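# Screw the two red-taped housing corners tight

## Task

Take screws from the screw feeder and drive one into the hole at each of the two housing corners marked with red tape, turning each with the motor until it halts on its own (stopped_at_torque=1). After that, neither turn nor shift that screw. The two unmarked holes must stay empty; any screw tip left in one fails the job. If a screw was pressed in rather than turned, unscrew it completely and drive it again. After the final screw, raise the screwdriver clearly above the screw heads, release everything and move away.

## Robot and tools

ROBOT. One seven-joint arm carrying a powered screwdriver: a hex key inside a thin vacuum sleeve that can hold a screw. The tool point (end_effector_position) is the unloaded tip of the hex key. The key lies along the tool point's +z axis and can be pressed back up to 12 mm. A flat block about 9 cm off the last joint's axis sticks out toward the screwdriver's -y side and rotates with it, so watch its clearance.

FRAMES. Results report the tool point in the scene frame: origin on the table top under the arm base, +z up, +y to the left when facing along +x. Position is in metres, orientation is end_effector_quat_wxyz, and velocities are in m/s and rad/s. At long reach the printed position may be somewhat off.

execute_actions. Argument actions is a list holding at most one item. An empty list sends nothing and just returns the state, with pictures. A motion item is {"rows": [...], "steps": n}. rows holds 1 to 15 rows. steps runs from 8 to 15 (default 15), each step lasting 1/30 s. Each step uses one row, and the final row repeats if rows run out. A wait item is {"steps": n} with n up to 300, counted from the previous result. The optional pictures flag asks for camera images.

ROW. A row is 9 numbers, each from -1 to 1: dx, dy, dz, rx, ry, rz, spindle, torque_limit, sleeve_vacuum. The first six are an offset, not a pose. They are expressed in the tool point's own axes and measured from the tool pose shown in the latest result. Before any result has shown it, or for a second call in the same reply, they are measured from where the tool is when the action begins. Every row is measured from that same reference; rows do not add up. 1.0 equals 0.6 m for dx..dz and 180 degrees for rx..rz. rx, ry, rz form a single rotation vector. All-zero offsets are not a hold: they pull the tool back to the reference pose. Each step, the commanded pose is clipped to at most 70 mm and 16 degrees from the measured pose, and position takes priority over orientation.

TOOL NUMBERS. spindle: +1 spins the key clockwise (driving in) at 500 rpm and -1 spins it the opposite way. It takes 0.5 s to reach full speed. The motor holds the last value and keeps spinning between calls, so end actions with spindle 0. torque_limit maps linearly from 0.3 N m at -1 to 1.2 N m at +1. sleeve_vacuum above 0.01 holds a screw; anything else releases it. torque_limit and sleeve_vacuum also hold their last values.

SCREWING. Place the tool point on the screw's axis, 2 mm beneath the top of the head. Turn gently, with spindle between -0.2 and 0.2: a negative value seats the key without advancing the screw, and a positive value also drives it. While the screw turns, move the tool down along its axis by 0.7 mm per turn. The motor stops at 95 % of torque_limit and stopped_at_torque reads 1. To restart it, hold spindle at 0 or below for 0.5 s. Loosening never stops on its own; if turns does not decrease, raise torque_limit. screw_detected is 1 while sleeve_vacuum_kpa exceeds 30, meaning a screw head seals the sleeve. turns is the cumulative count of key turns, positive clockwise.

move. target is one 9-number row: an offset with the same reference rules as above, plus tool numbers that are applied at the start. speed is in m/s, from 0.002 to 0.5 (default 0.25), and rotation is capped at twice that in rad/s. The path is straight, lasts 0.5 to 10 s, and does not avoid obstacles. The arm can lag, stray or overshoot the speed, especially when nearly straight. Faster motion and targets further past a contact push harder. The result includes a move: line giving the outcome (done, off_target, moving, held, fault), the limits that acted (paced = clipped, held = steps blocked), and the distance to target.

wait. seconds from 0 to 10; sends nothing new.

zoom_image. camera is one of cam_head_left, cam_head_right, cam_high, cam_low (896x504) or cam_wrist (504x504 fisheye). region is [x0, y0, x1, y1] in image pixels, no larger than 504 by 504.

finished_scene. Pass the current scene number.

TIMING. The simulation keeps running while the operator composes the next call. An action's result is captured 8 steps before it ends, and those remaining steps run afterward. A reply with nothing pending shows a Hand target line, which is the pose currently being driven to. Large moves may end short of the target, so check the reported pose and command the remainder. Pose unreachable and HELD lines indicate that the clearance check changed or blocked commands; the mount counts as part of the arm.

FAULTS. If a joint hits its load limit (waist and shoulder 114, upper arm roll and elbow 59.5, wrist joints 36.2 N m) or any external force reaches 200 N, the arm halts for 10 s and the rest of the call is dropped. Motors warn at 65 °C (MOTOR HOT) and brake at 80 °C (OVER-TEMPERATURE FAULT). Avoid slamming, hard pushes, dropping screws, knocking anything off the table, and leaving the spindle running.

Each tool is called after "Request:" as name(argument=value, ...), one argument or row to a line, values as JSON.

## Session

Request:
execute_actions(
  actions=[],
)

Scene clock: 0.00 s of 6600.00 s.
end_effector_position=(+0.4056, +0.0437, +0.5235) sleeve_vacuum_kpa=0 screw_detected=0 stopped_at_torque=0 turns=0.00 end_effector_quat_wxyz=(-0.069, +0.674, +0.729, -0.093) end_effector_velocity=(-0.000, +0.000, -0.000) end_effector_angular_velocity=(-0.000, +0.000, -0.000)
Joint positions: [ 0.433  0.569 -0.155  1.712 -0.092 -0.418 -1.311]
Joint velocities: [-0. -0.  0. -0.  0. -0.  0.]
Joint torques (N m, as the joint torque sensors report them, + toward a larger angle): no reading
Hand target: +0.406, +0.044, +0.524; -0.069, +0.674, +0.729, -0.093
camera_calibration (this result's frames):
cam_wrist: T_world_to_cam=[[-0.0403242, 0.998599, -0.0342718, 0.0680963], [0.998799, 0.0412399, 0.0264442, -0.417402], [0.0278205, -0.0331643, -0.999063, 0.77007], [0, 0, 0, 1]] pos_world=[0.398223, -0.0252484, 0.78272]

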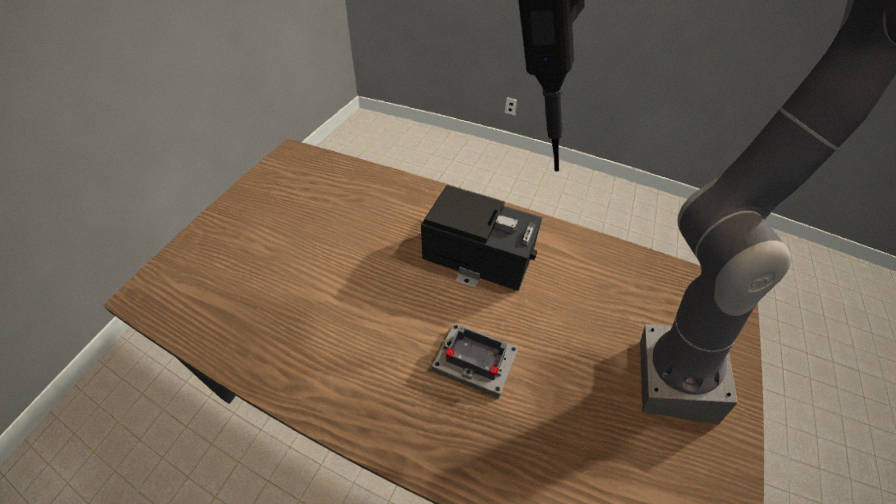

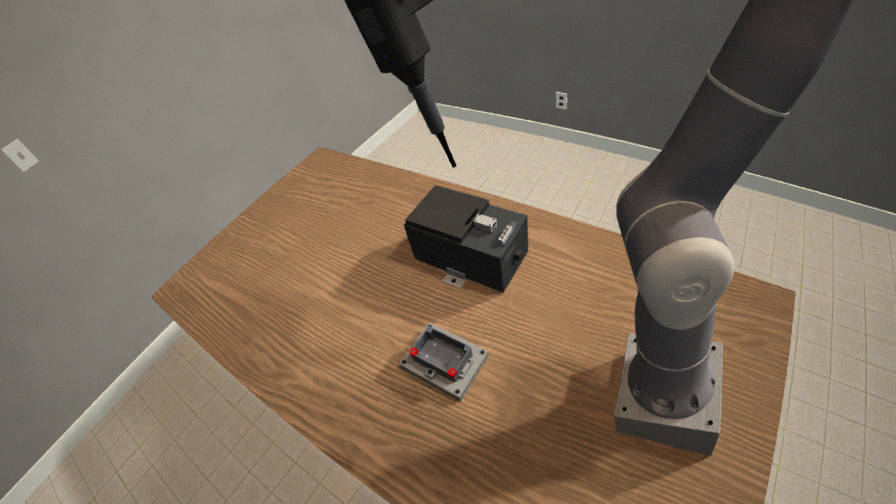

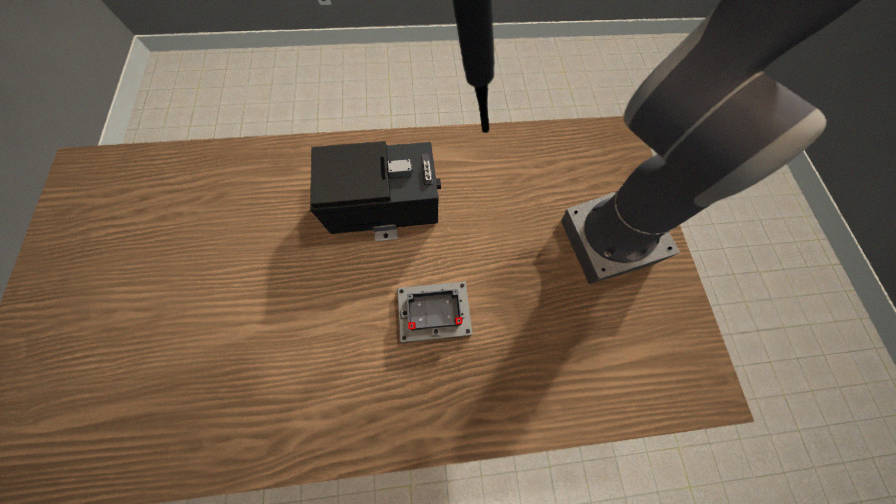

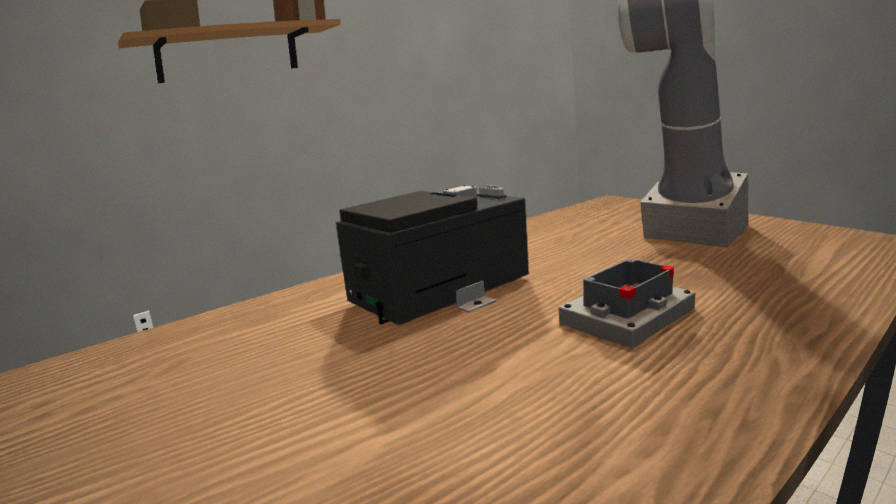

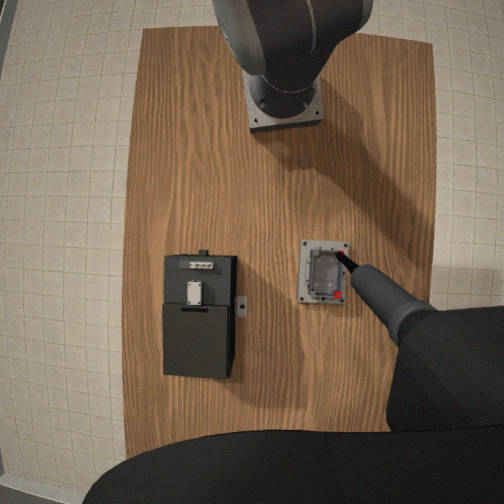

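Request:
move(
  target=[-0.32,0.184,0.535,-0.0732,0.0108,0.0249,0,0,0],
)

Request:
zoom_image(
  camera="cam_wrist",
  region=[280, 200, 400, 320],
)

Scene clock: 2.53 s of 6600.00 s.
end_effector_position=(+0.4552, -0.1536, +0.1907) sleeve_vacuum_kpa=0 screw_detected=0 stopped_at_torque=0 turns=0.00 end_effector_quat_wxyz=(-0.000, +0.707, +0.707, -0.000) end_effector_velocity=(+0.000, -0.000, -0.000) end_effector_angular_velocity=(+0.001, -0.000, +0.000)
Joint positions: [ 0.378  0.375 -0.826  2.494 -0.231  0.855 -1.777]
Joint velocities: [ 0.002  0.    -0.003 -0.     0.     0.    -0.001]
Joint torques (N m, as the joint torque sensors report them, + toward a larger angle): [ -5.42  15.41   3.35 -25.69  -2.1    4.64  -0.4 ]
Hand target: +0.455, -0.154, +0.191; -0.000, +0.707, +0.707, -0.000
Off the commanded pose: 0.000 m, 0 deg.
Kept back: nothing.
move: done
camera_calibration (this result's frames):
cam_wrist: T_world_to_cam=[[0.0423273, 0.999104, -0.000606951, 0.211694], [0.966493, -0.0407917, 0.253432, -0.491194], [0.25318, -0.0113137, -0.967353, 0.32433], [0, 0, 0, 1]] pos_world=[0.383661, -0.227871, 0.438355]

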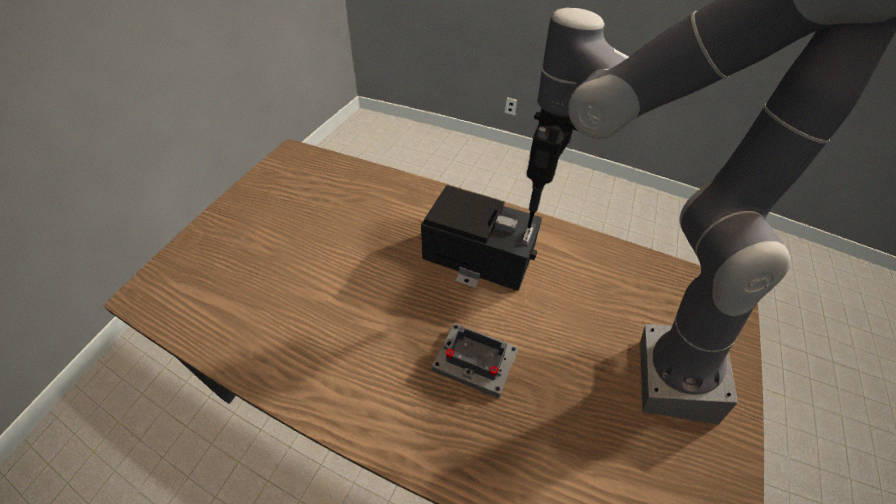

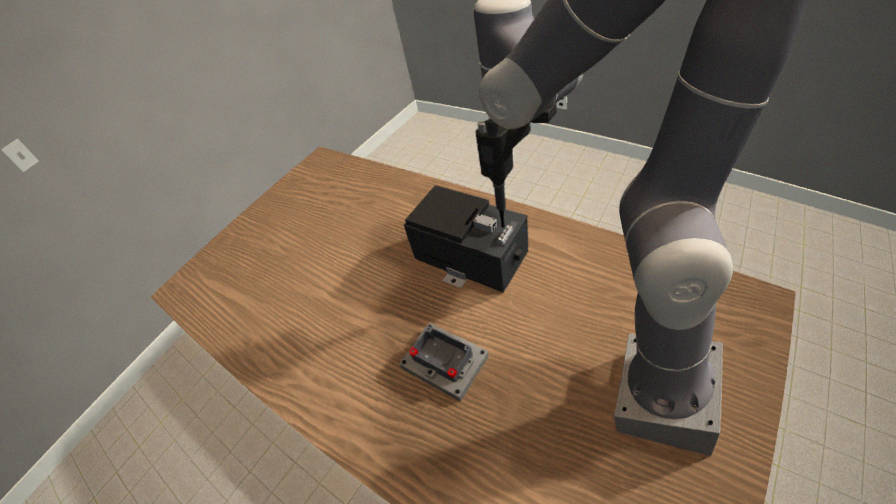

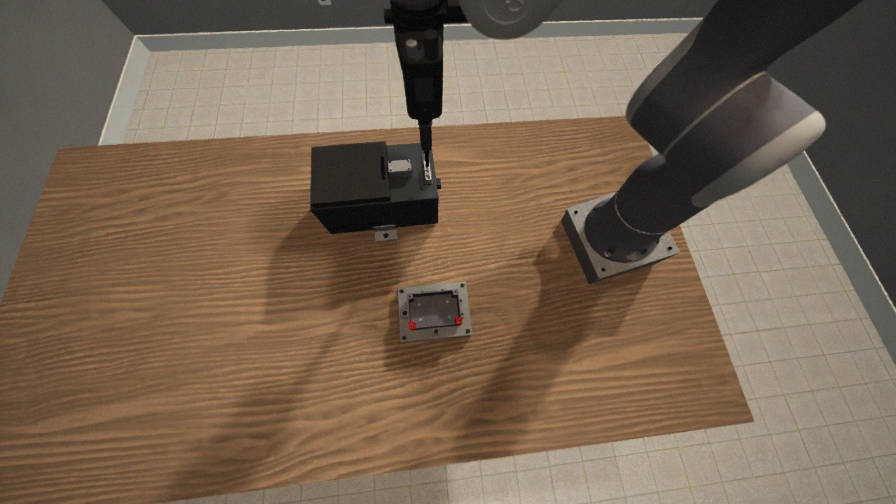

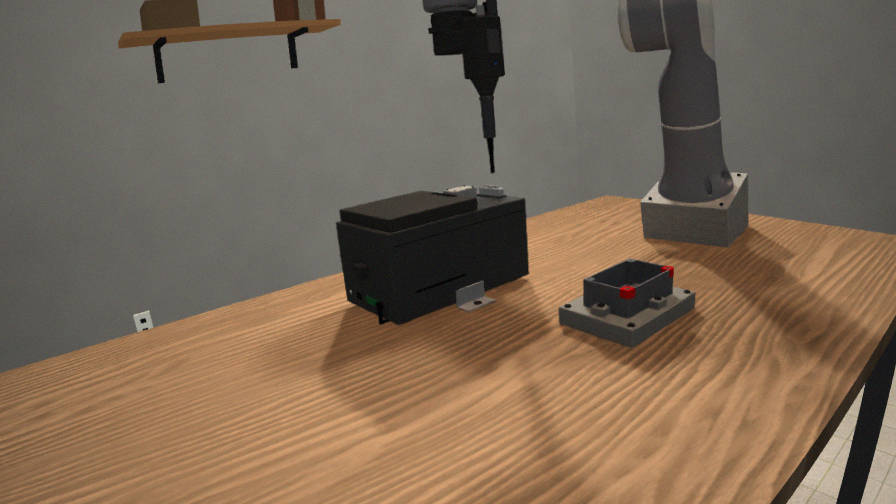

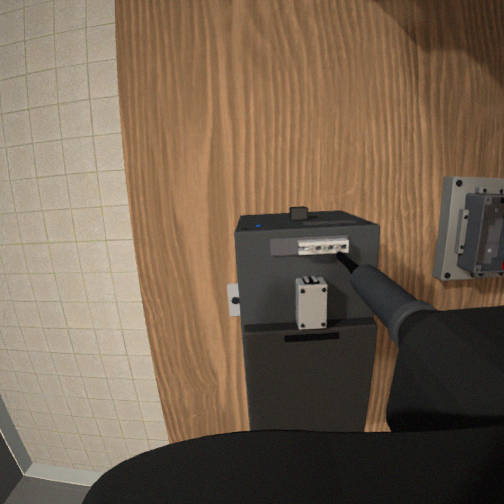

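Region (280, 200, 400, 320) of cam_wrist's 504x504 image, scaled by 4.200, with more detail than that image has.

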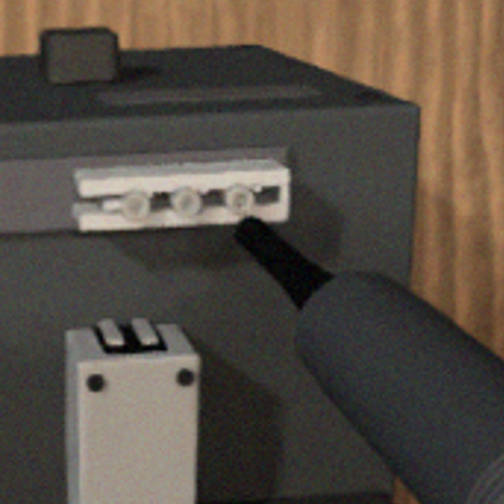

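Request:
move(
  target=[0.008,-0.002,0.022,0,0,0,0,0,0],
  speed=0.1,
)

Request:
zoom_image(
  camera="cam_wrist",
  region=[300, 220, 380, 300],
)

Request:
zoom_image(
  camera="cam_low",
  region=[460, 150, 530, 210],
)

Request:
zoom_image(
  camera="cam_head_right",
  region=[480, 205, 530, 255],
)

Scene clock: 3.60 s of 6600.00 s.
end_effector_position=(+0.4540, -0.1489, +0.1775) sleeve_vacuum_kpa=0 screw_detected=0 stopped_at_torque=0 turns=0.00 end_effector_quat_wxyz=(+0.000, +0.707, +0.707, -0.001) end_effector_velocity=(+0.000, +0.000, -0.000) end_effector_angular_velocity=(+0.000, -0.000, -0.001)
Joint positions: [ 0.399  0.345 -0.845  2.516 -0.217  0.904 -1.781]
Joint velocities: [ 0.001 -0.    -0.002  0.     0.     0.001  0.001]
Joint torques (N m, as the joint torque sensors report them, + toward a larger angle): [ -6.05  14.88   2.24 -23.46  -2.11   4.58  -0.26]
Hand target: +0.454, -0.149, +0.177; -0.000, +0.707, +0.707, -0.000
Off the commanded pose: 0.000 m, 0 deg.
Kept back: nothing.
move: done
camera_calibration (this result's frames):
cam_wrist: T_world_to_cam=[[0.0421206, 0.999112, -0.000821936, 0.207137], [0.966508, -0.0405376, 0.253416, -0.486519], [0.253157, -0.0114684, -0.967357, 0.311959], [0, 0, 0, 1]] pos_world=[0.382525, -0.223098, 0.425238]

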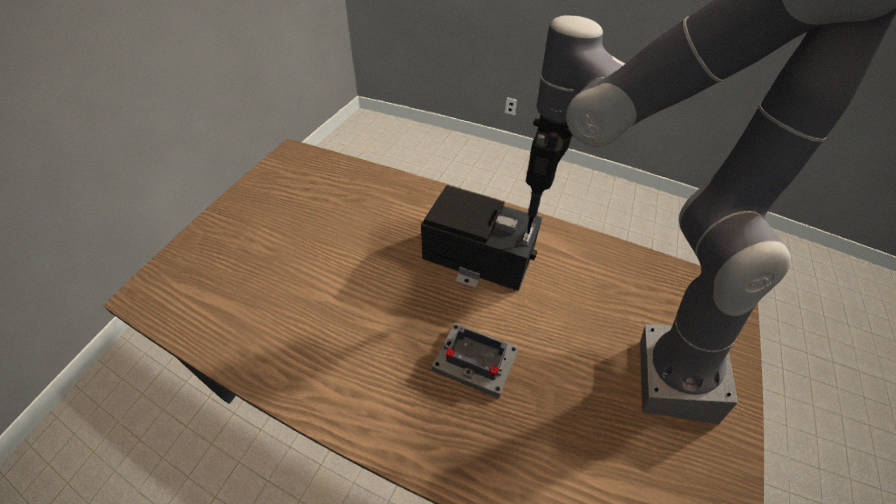

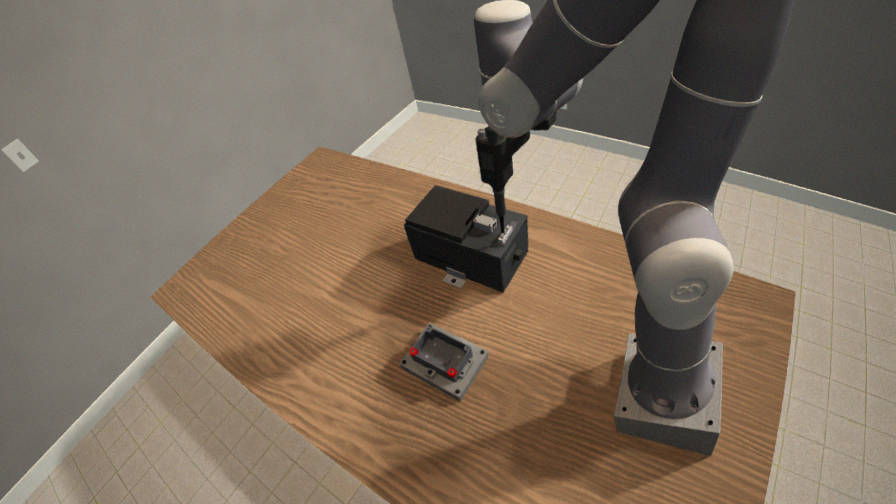

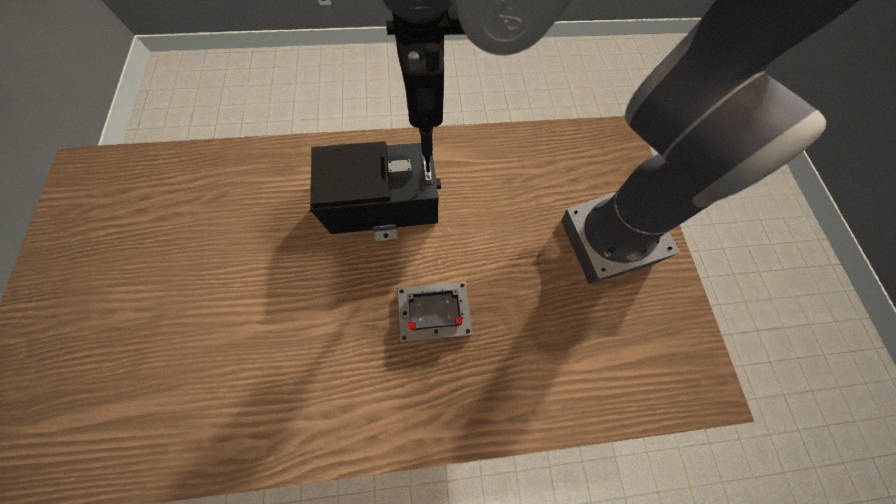

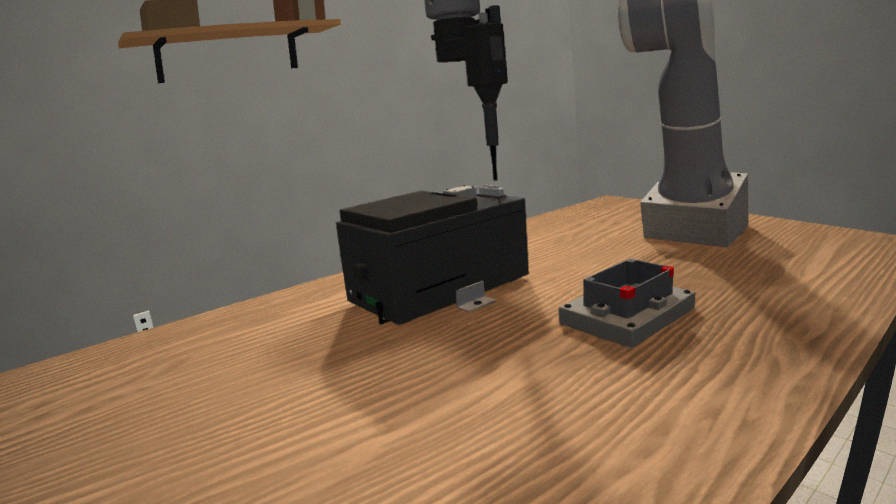

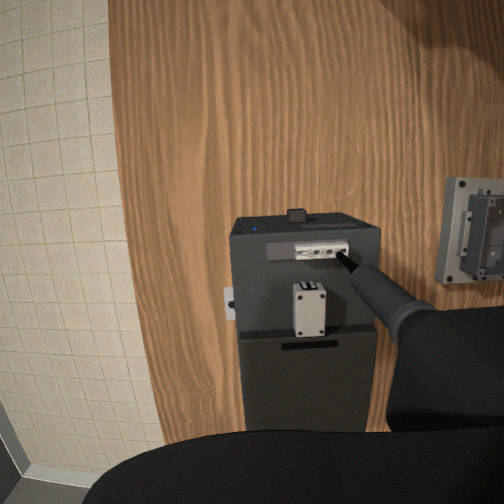

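Region (300, 220, 380, 300) of cam_wrist's 504x504 image, scaled by 6.300, with more detail than that image has.

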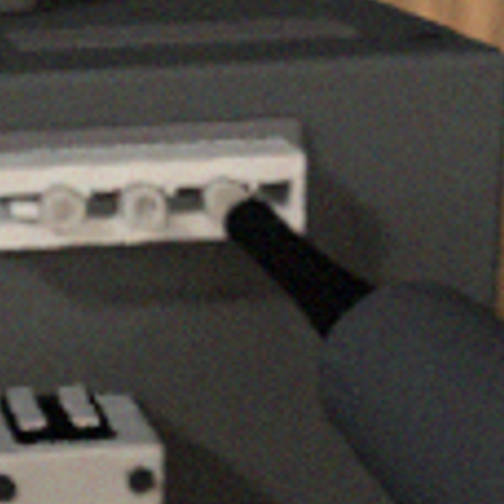

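Region (460, 150, 530, 210) of cam_low's 896x504 image, scaled by 7.200, with more detail than that image has; it fills the top 432 rows of this view, and the rest is white.

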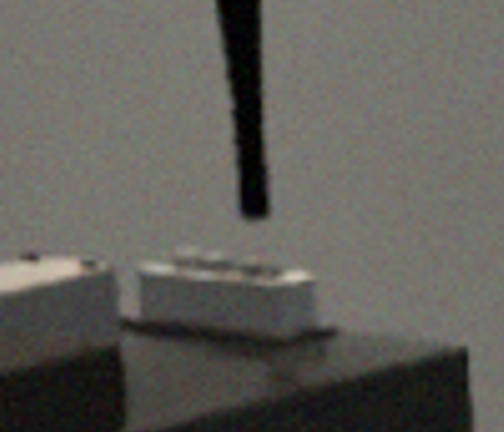

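Region (480, 205, 530, 255) of cam_head_right's 896x504 image, scaled by 10.080, with more detail than that image has.

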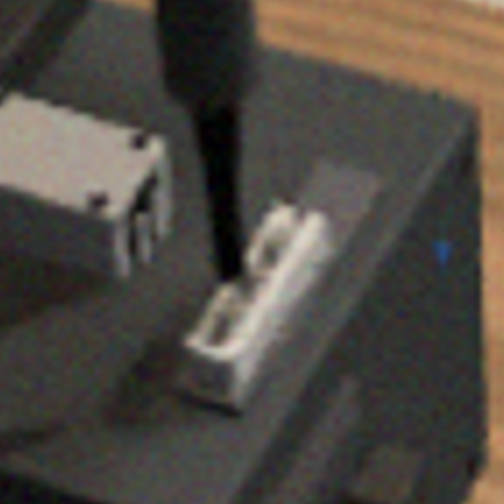

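Request:
move(
  target=[0,0.0003,0.012,0,0,0,0,0,1],
  speed=0.01,
)

Request:
zoom_image(
  camera="cam_wrist",
  region=[300, 220, 380, 300],
)

Scene clock: 4.77 s of 6600.00 s.
end_effector_position=(+0.4542, -0.1489, +0.1704) sleeve_vacuum_kpa=14 screw_detected=0 stopped_at_torque=0 turns=0.00 end_effector_quat_wxyz=(+0.000, +0.707, +0.707, -0.001) end_effector_velocity=(+0.000, +0.000, -0.000) end_effector_angular_velocity=(+0.000, -0.000, -0.001)
Joint positions: [ 0.418  0.324 -0.868  2.521 -0.205  0.93  -1.793]
Joint velocities: [ 0.002 -0.    -0.002  0.    -0.     0.     0.001]
Joint torques (N m, as the joint torque sensors report them, + toward a larger angle): [ -5.81  14.78   1.66 -23.12  -1.97   4.6   -0.18]
Hand target: +0.454, -0.149, +0.170; +0.000, +0.707, +0.707, -0.000
Off the commanded pose: 0.000 m, 0 deg.
Kept back: nothing.
move: done
camera_calibration (this result's frames):
cam_wrist: T_world_to_cam=[[0.04191, 0.999121, -0.00103413, 0.207309], [0.96652, -0.0402803, 0.25341, -0.484903], [0.253145, -0.0116199, -0.967358, 0.304979], [0, 0, 0, 1]] pos_world=[0.382776, -0.223115, 0.418118]

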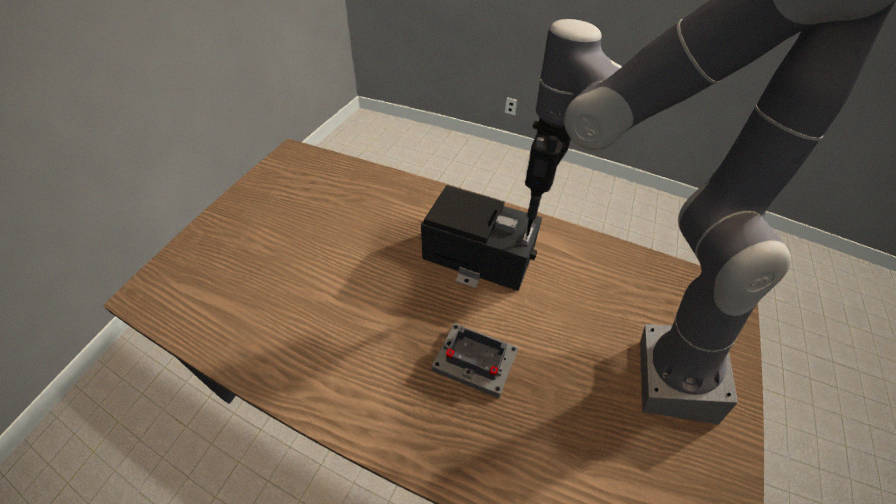

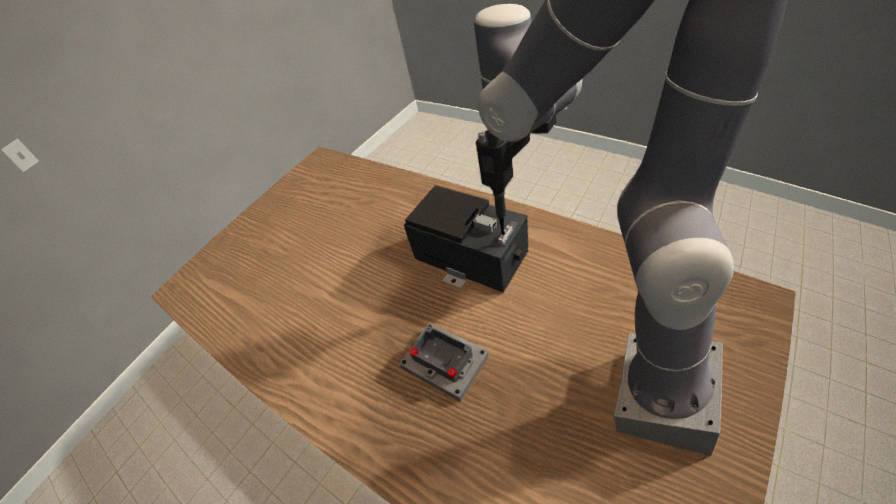

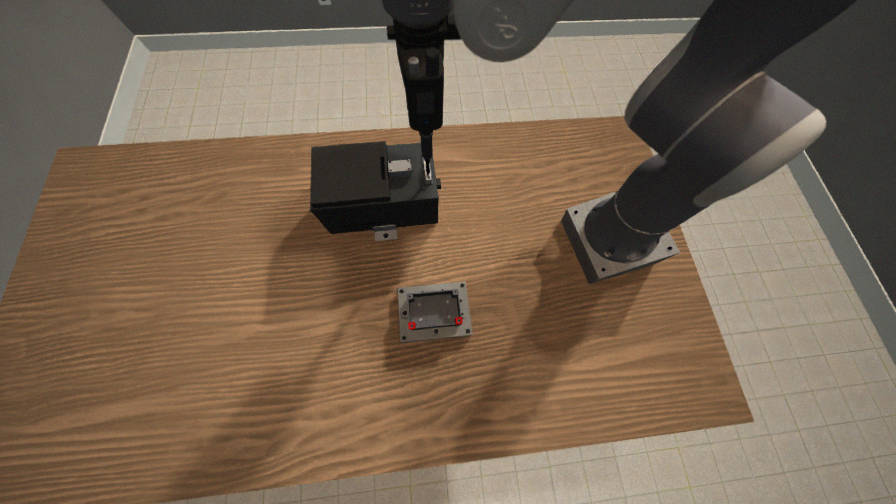

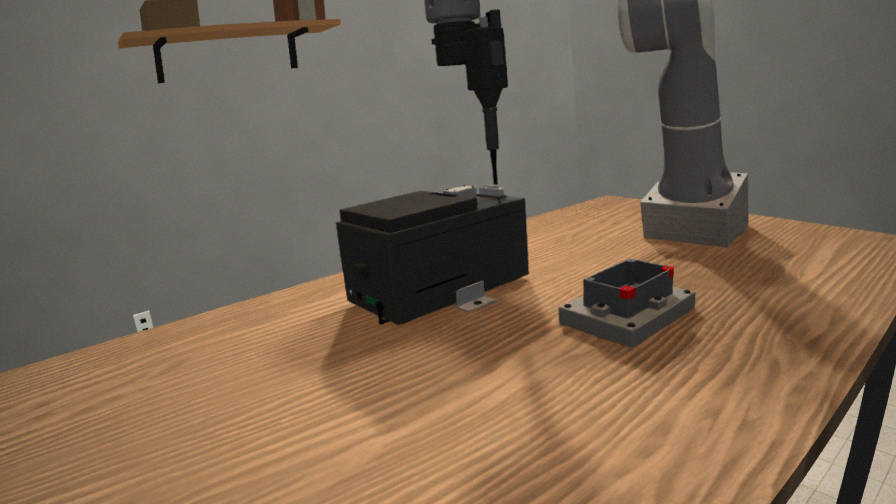

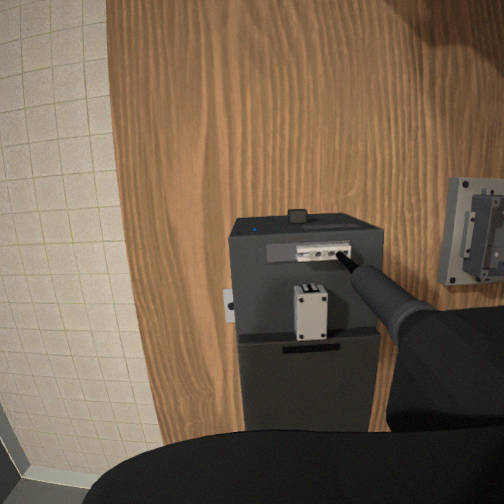

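Region (300, 220, 380, 300) of cam_wrist's 504x504 image, scaled by 6.300, with more detail than that image has.

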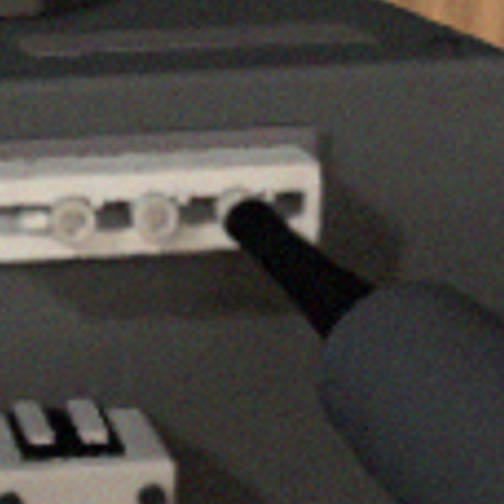

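Request:
move(
  target=[0,0,0.0105,0,0,0,-0.15,0,1],
  speed=0.005,
)

Scene clock: 6.47 s of 6600.00 s.
end_effector_position=(+0.4547, -0.1492, +0.1644) sleeve_vacuum_kpa=40 screw_detected=1 stopped_at_torque=0 turns=-1.81 end_effector_quat_wxyz=(+0.001, +0.707, +0.707, -0.000) end_effector_velocity=(-0.000, +0.000, -0.000) end_effector_angular_velocity=(+0.000, +0.001, -0.000)
Joint positions: [ 0.437  0.305 -0.89   2.526 -0.193  0.954 -1.805]
Joint velocities: [ 0.001 -0.    -0.002  0.    -0.     0.    -0.   ]
Joint torques (N m, as the joint torque sensors report them, + toward a larger angle): [ -4.46  14.06   1.92 -20.8   -1.91   4.12  -0.13]
Hand target: +0.454, -0.149, +0.164; +0.000, +0.707, +0.707, -0.001
Off the commanded pose: 0.001 m, 0 deg.
Kept back: nothing.
move: done
camera_calibration (this result's frames):
cam_wrist: T_world_to_cam=[[0.0418312, 0.999124, -0.00143995, 0.207662], [0.966329, -0.0400919, 0.254168, -0.483815], [0.253888, -0.0120236, -0.967159, 0.2986], [0, 0, 0, 1]] pos_world=[0.383026, -0.223287, 0.412063]

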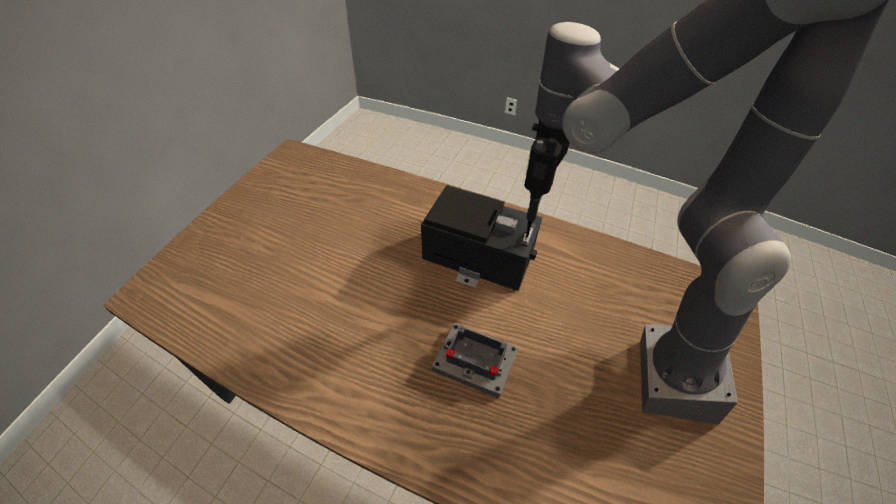

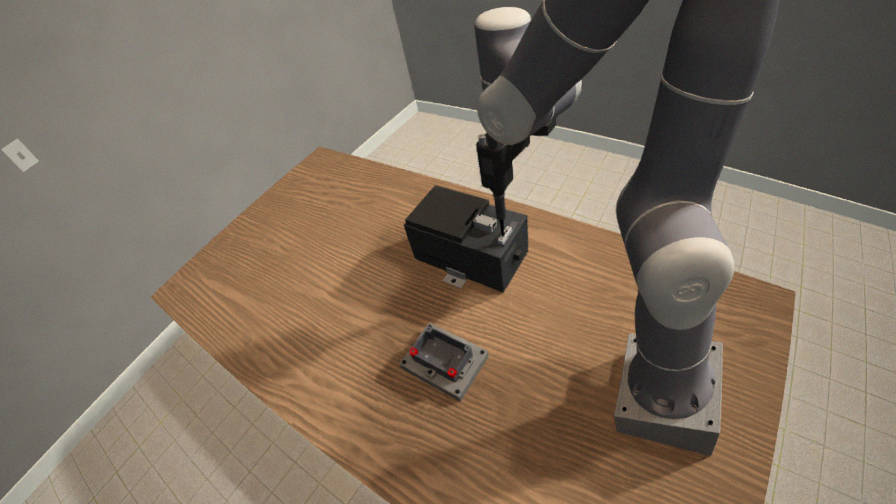

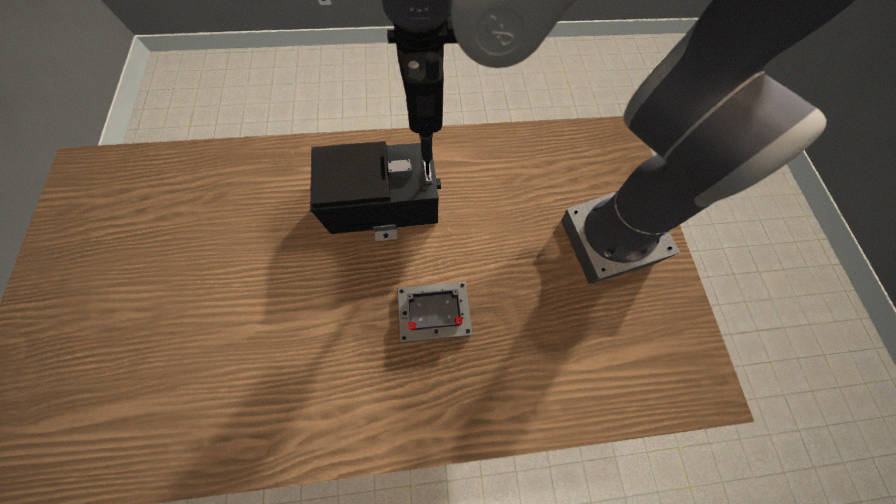

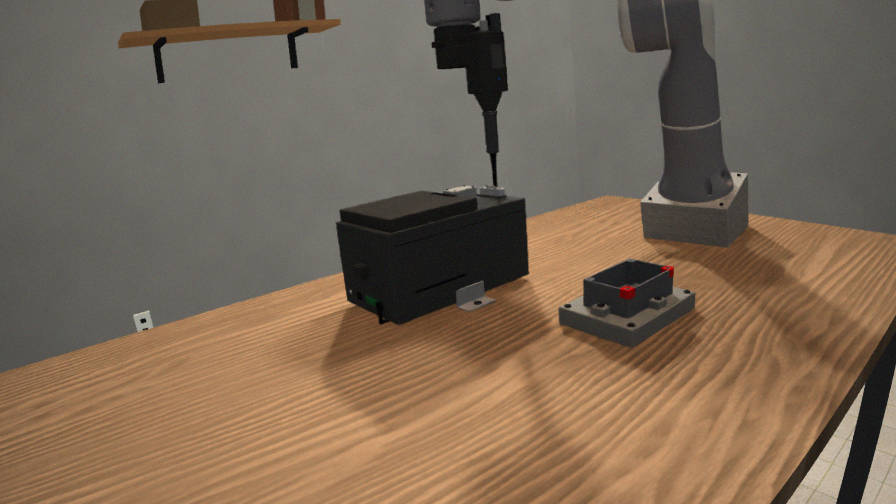

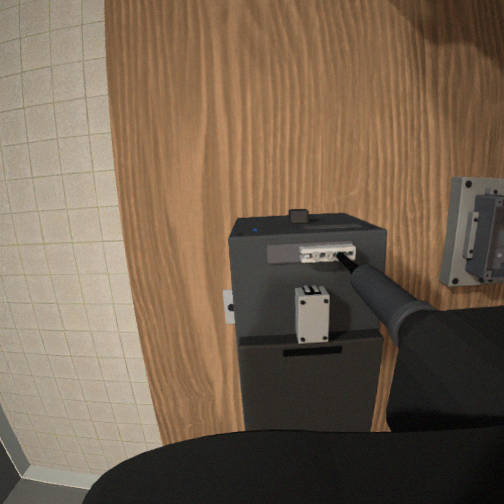

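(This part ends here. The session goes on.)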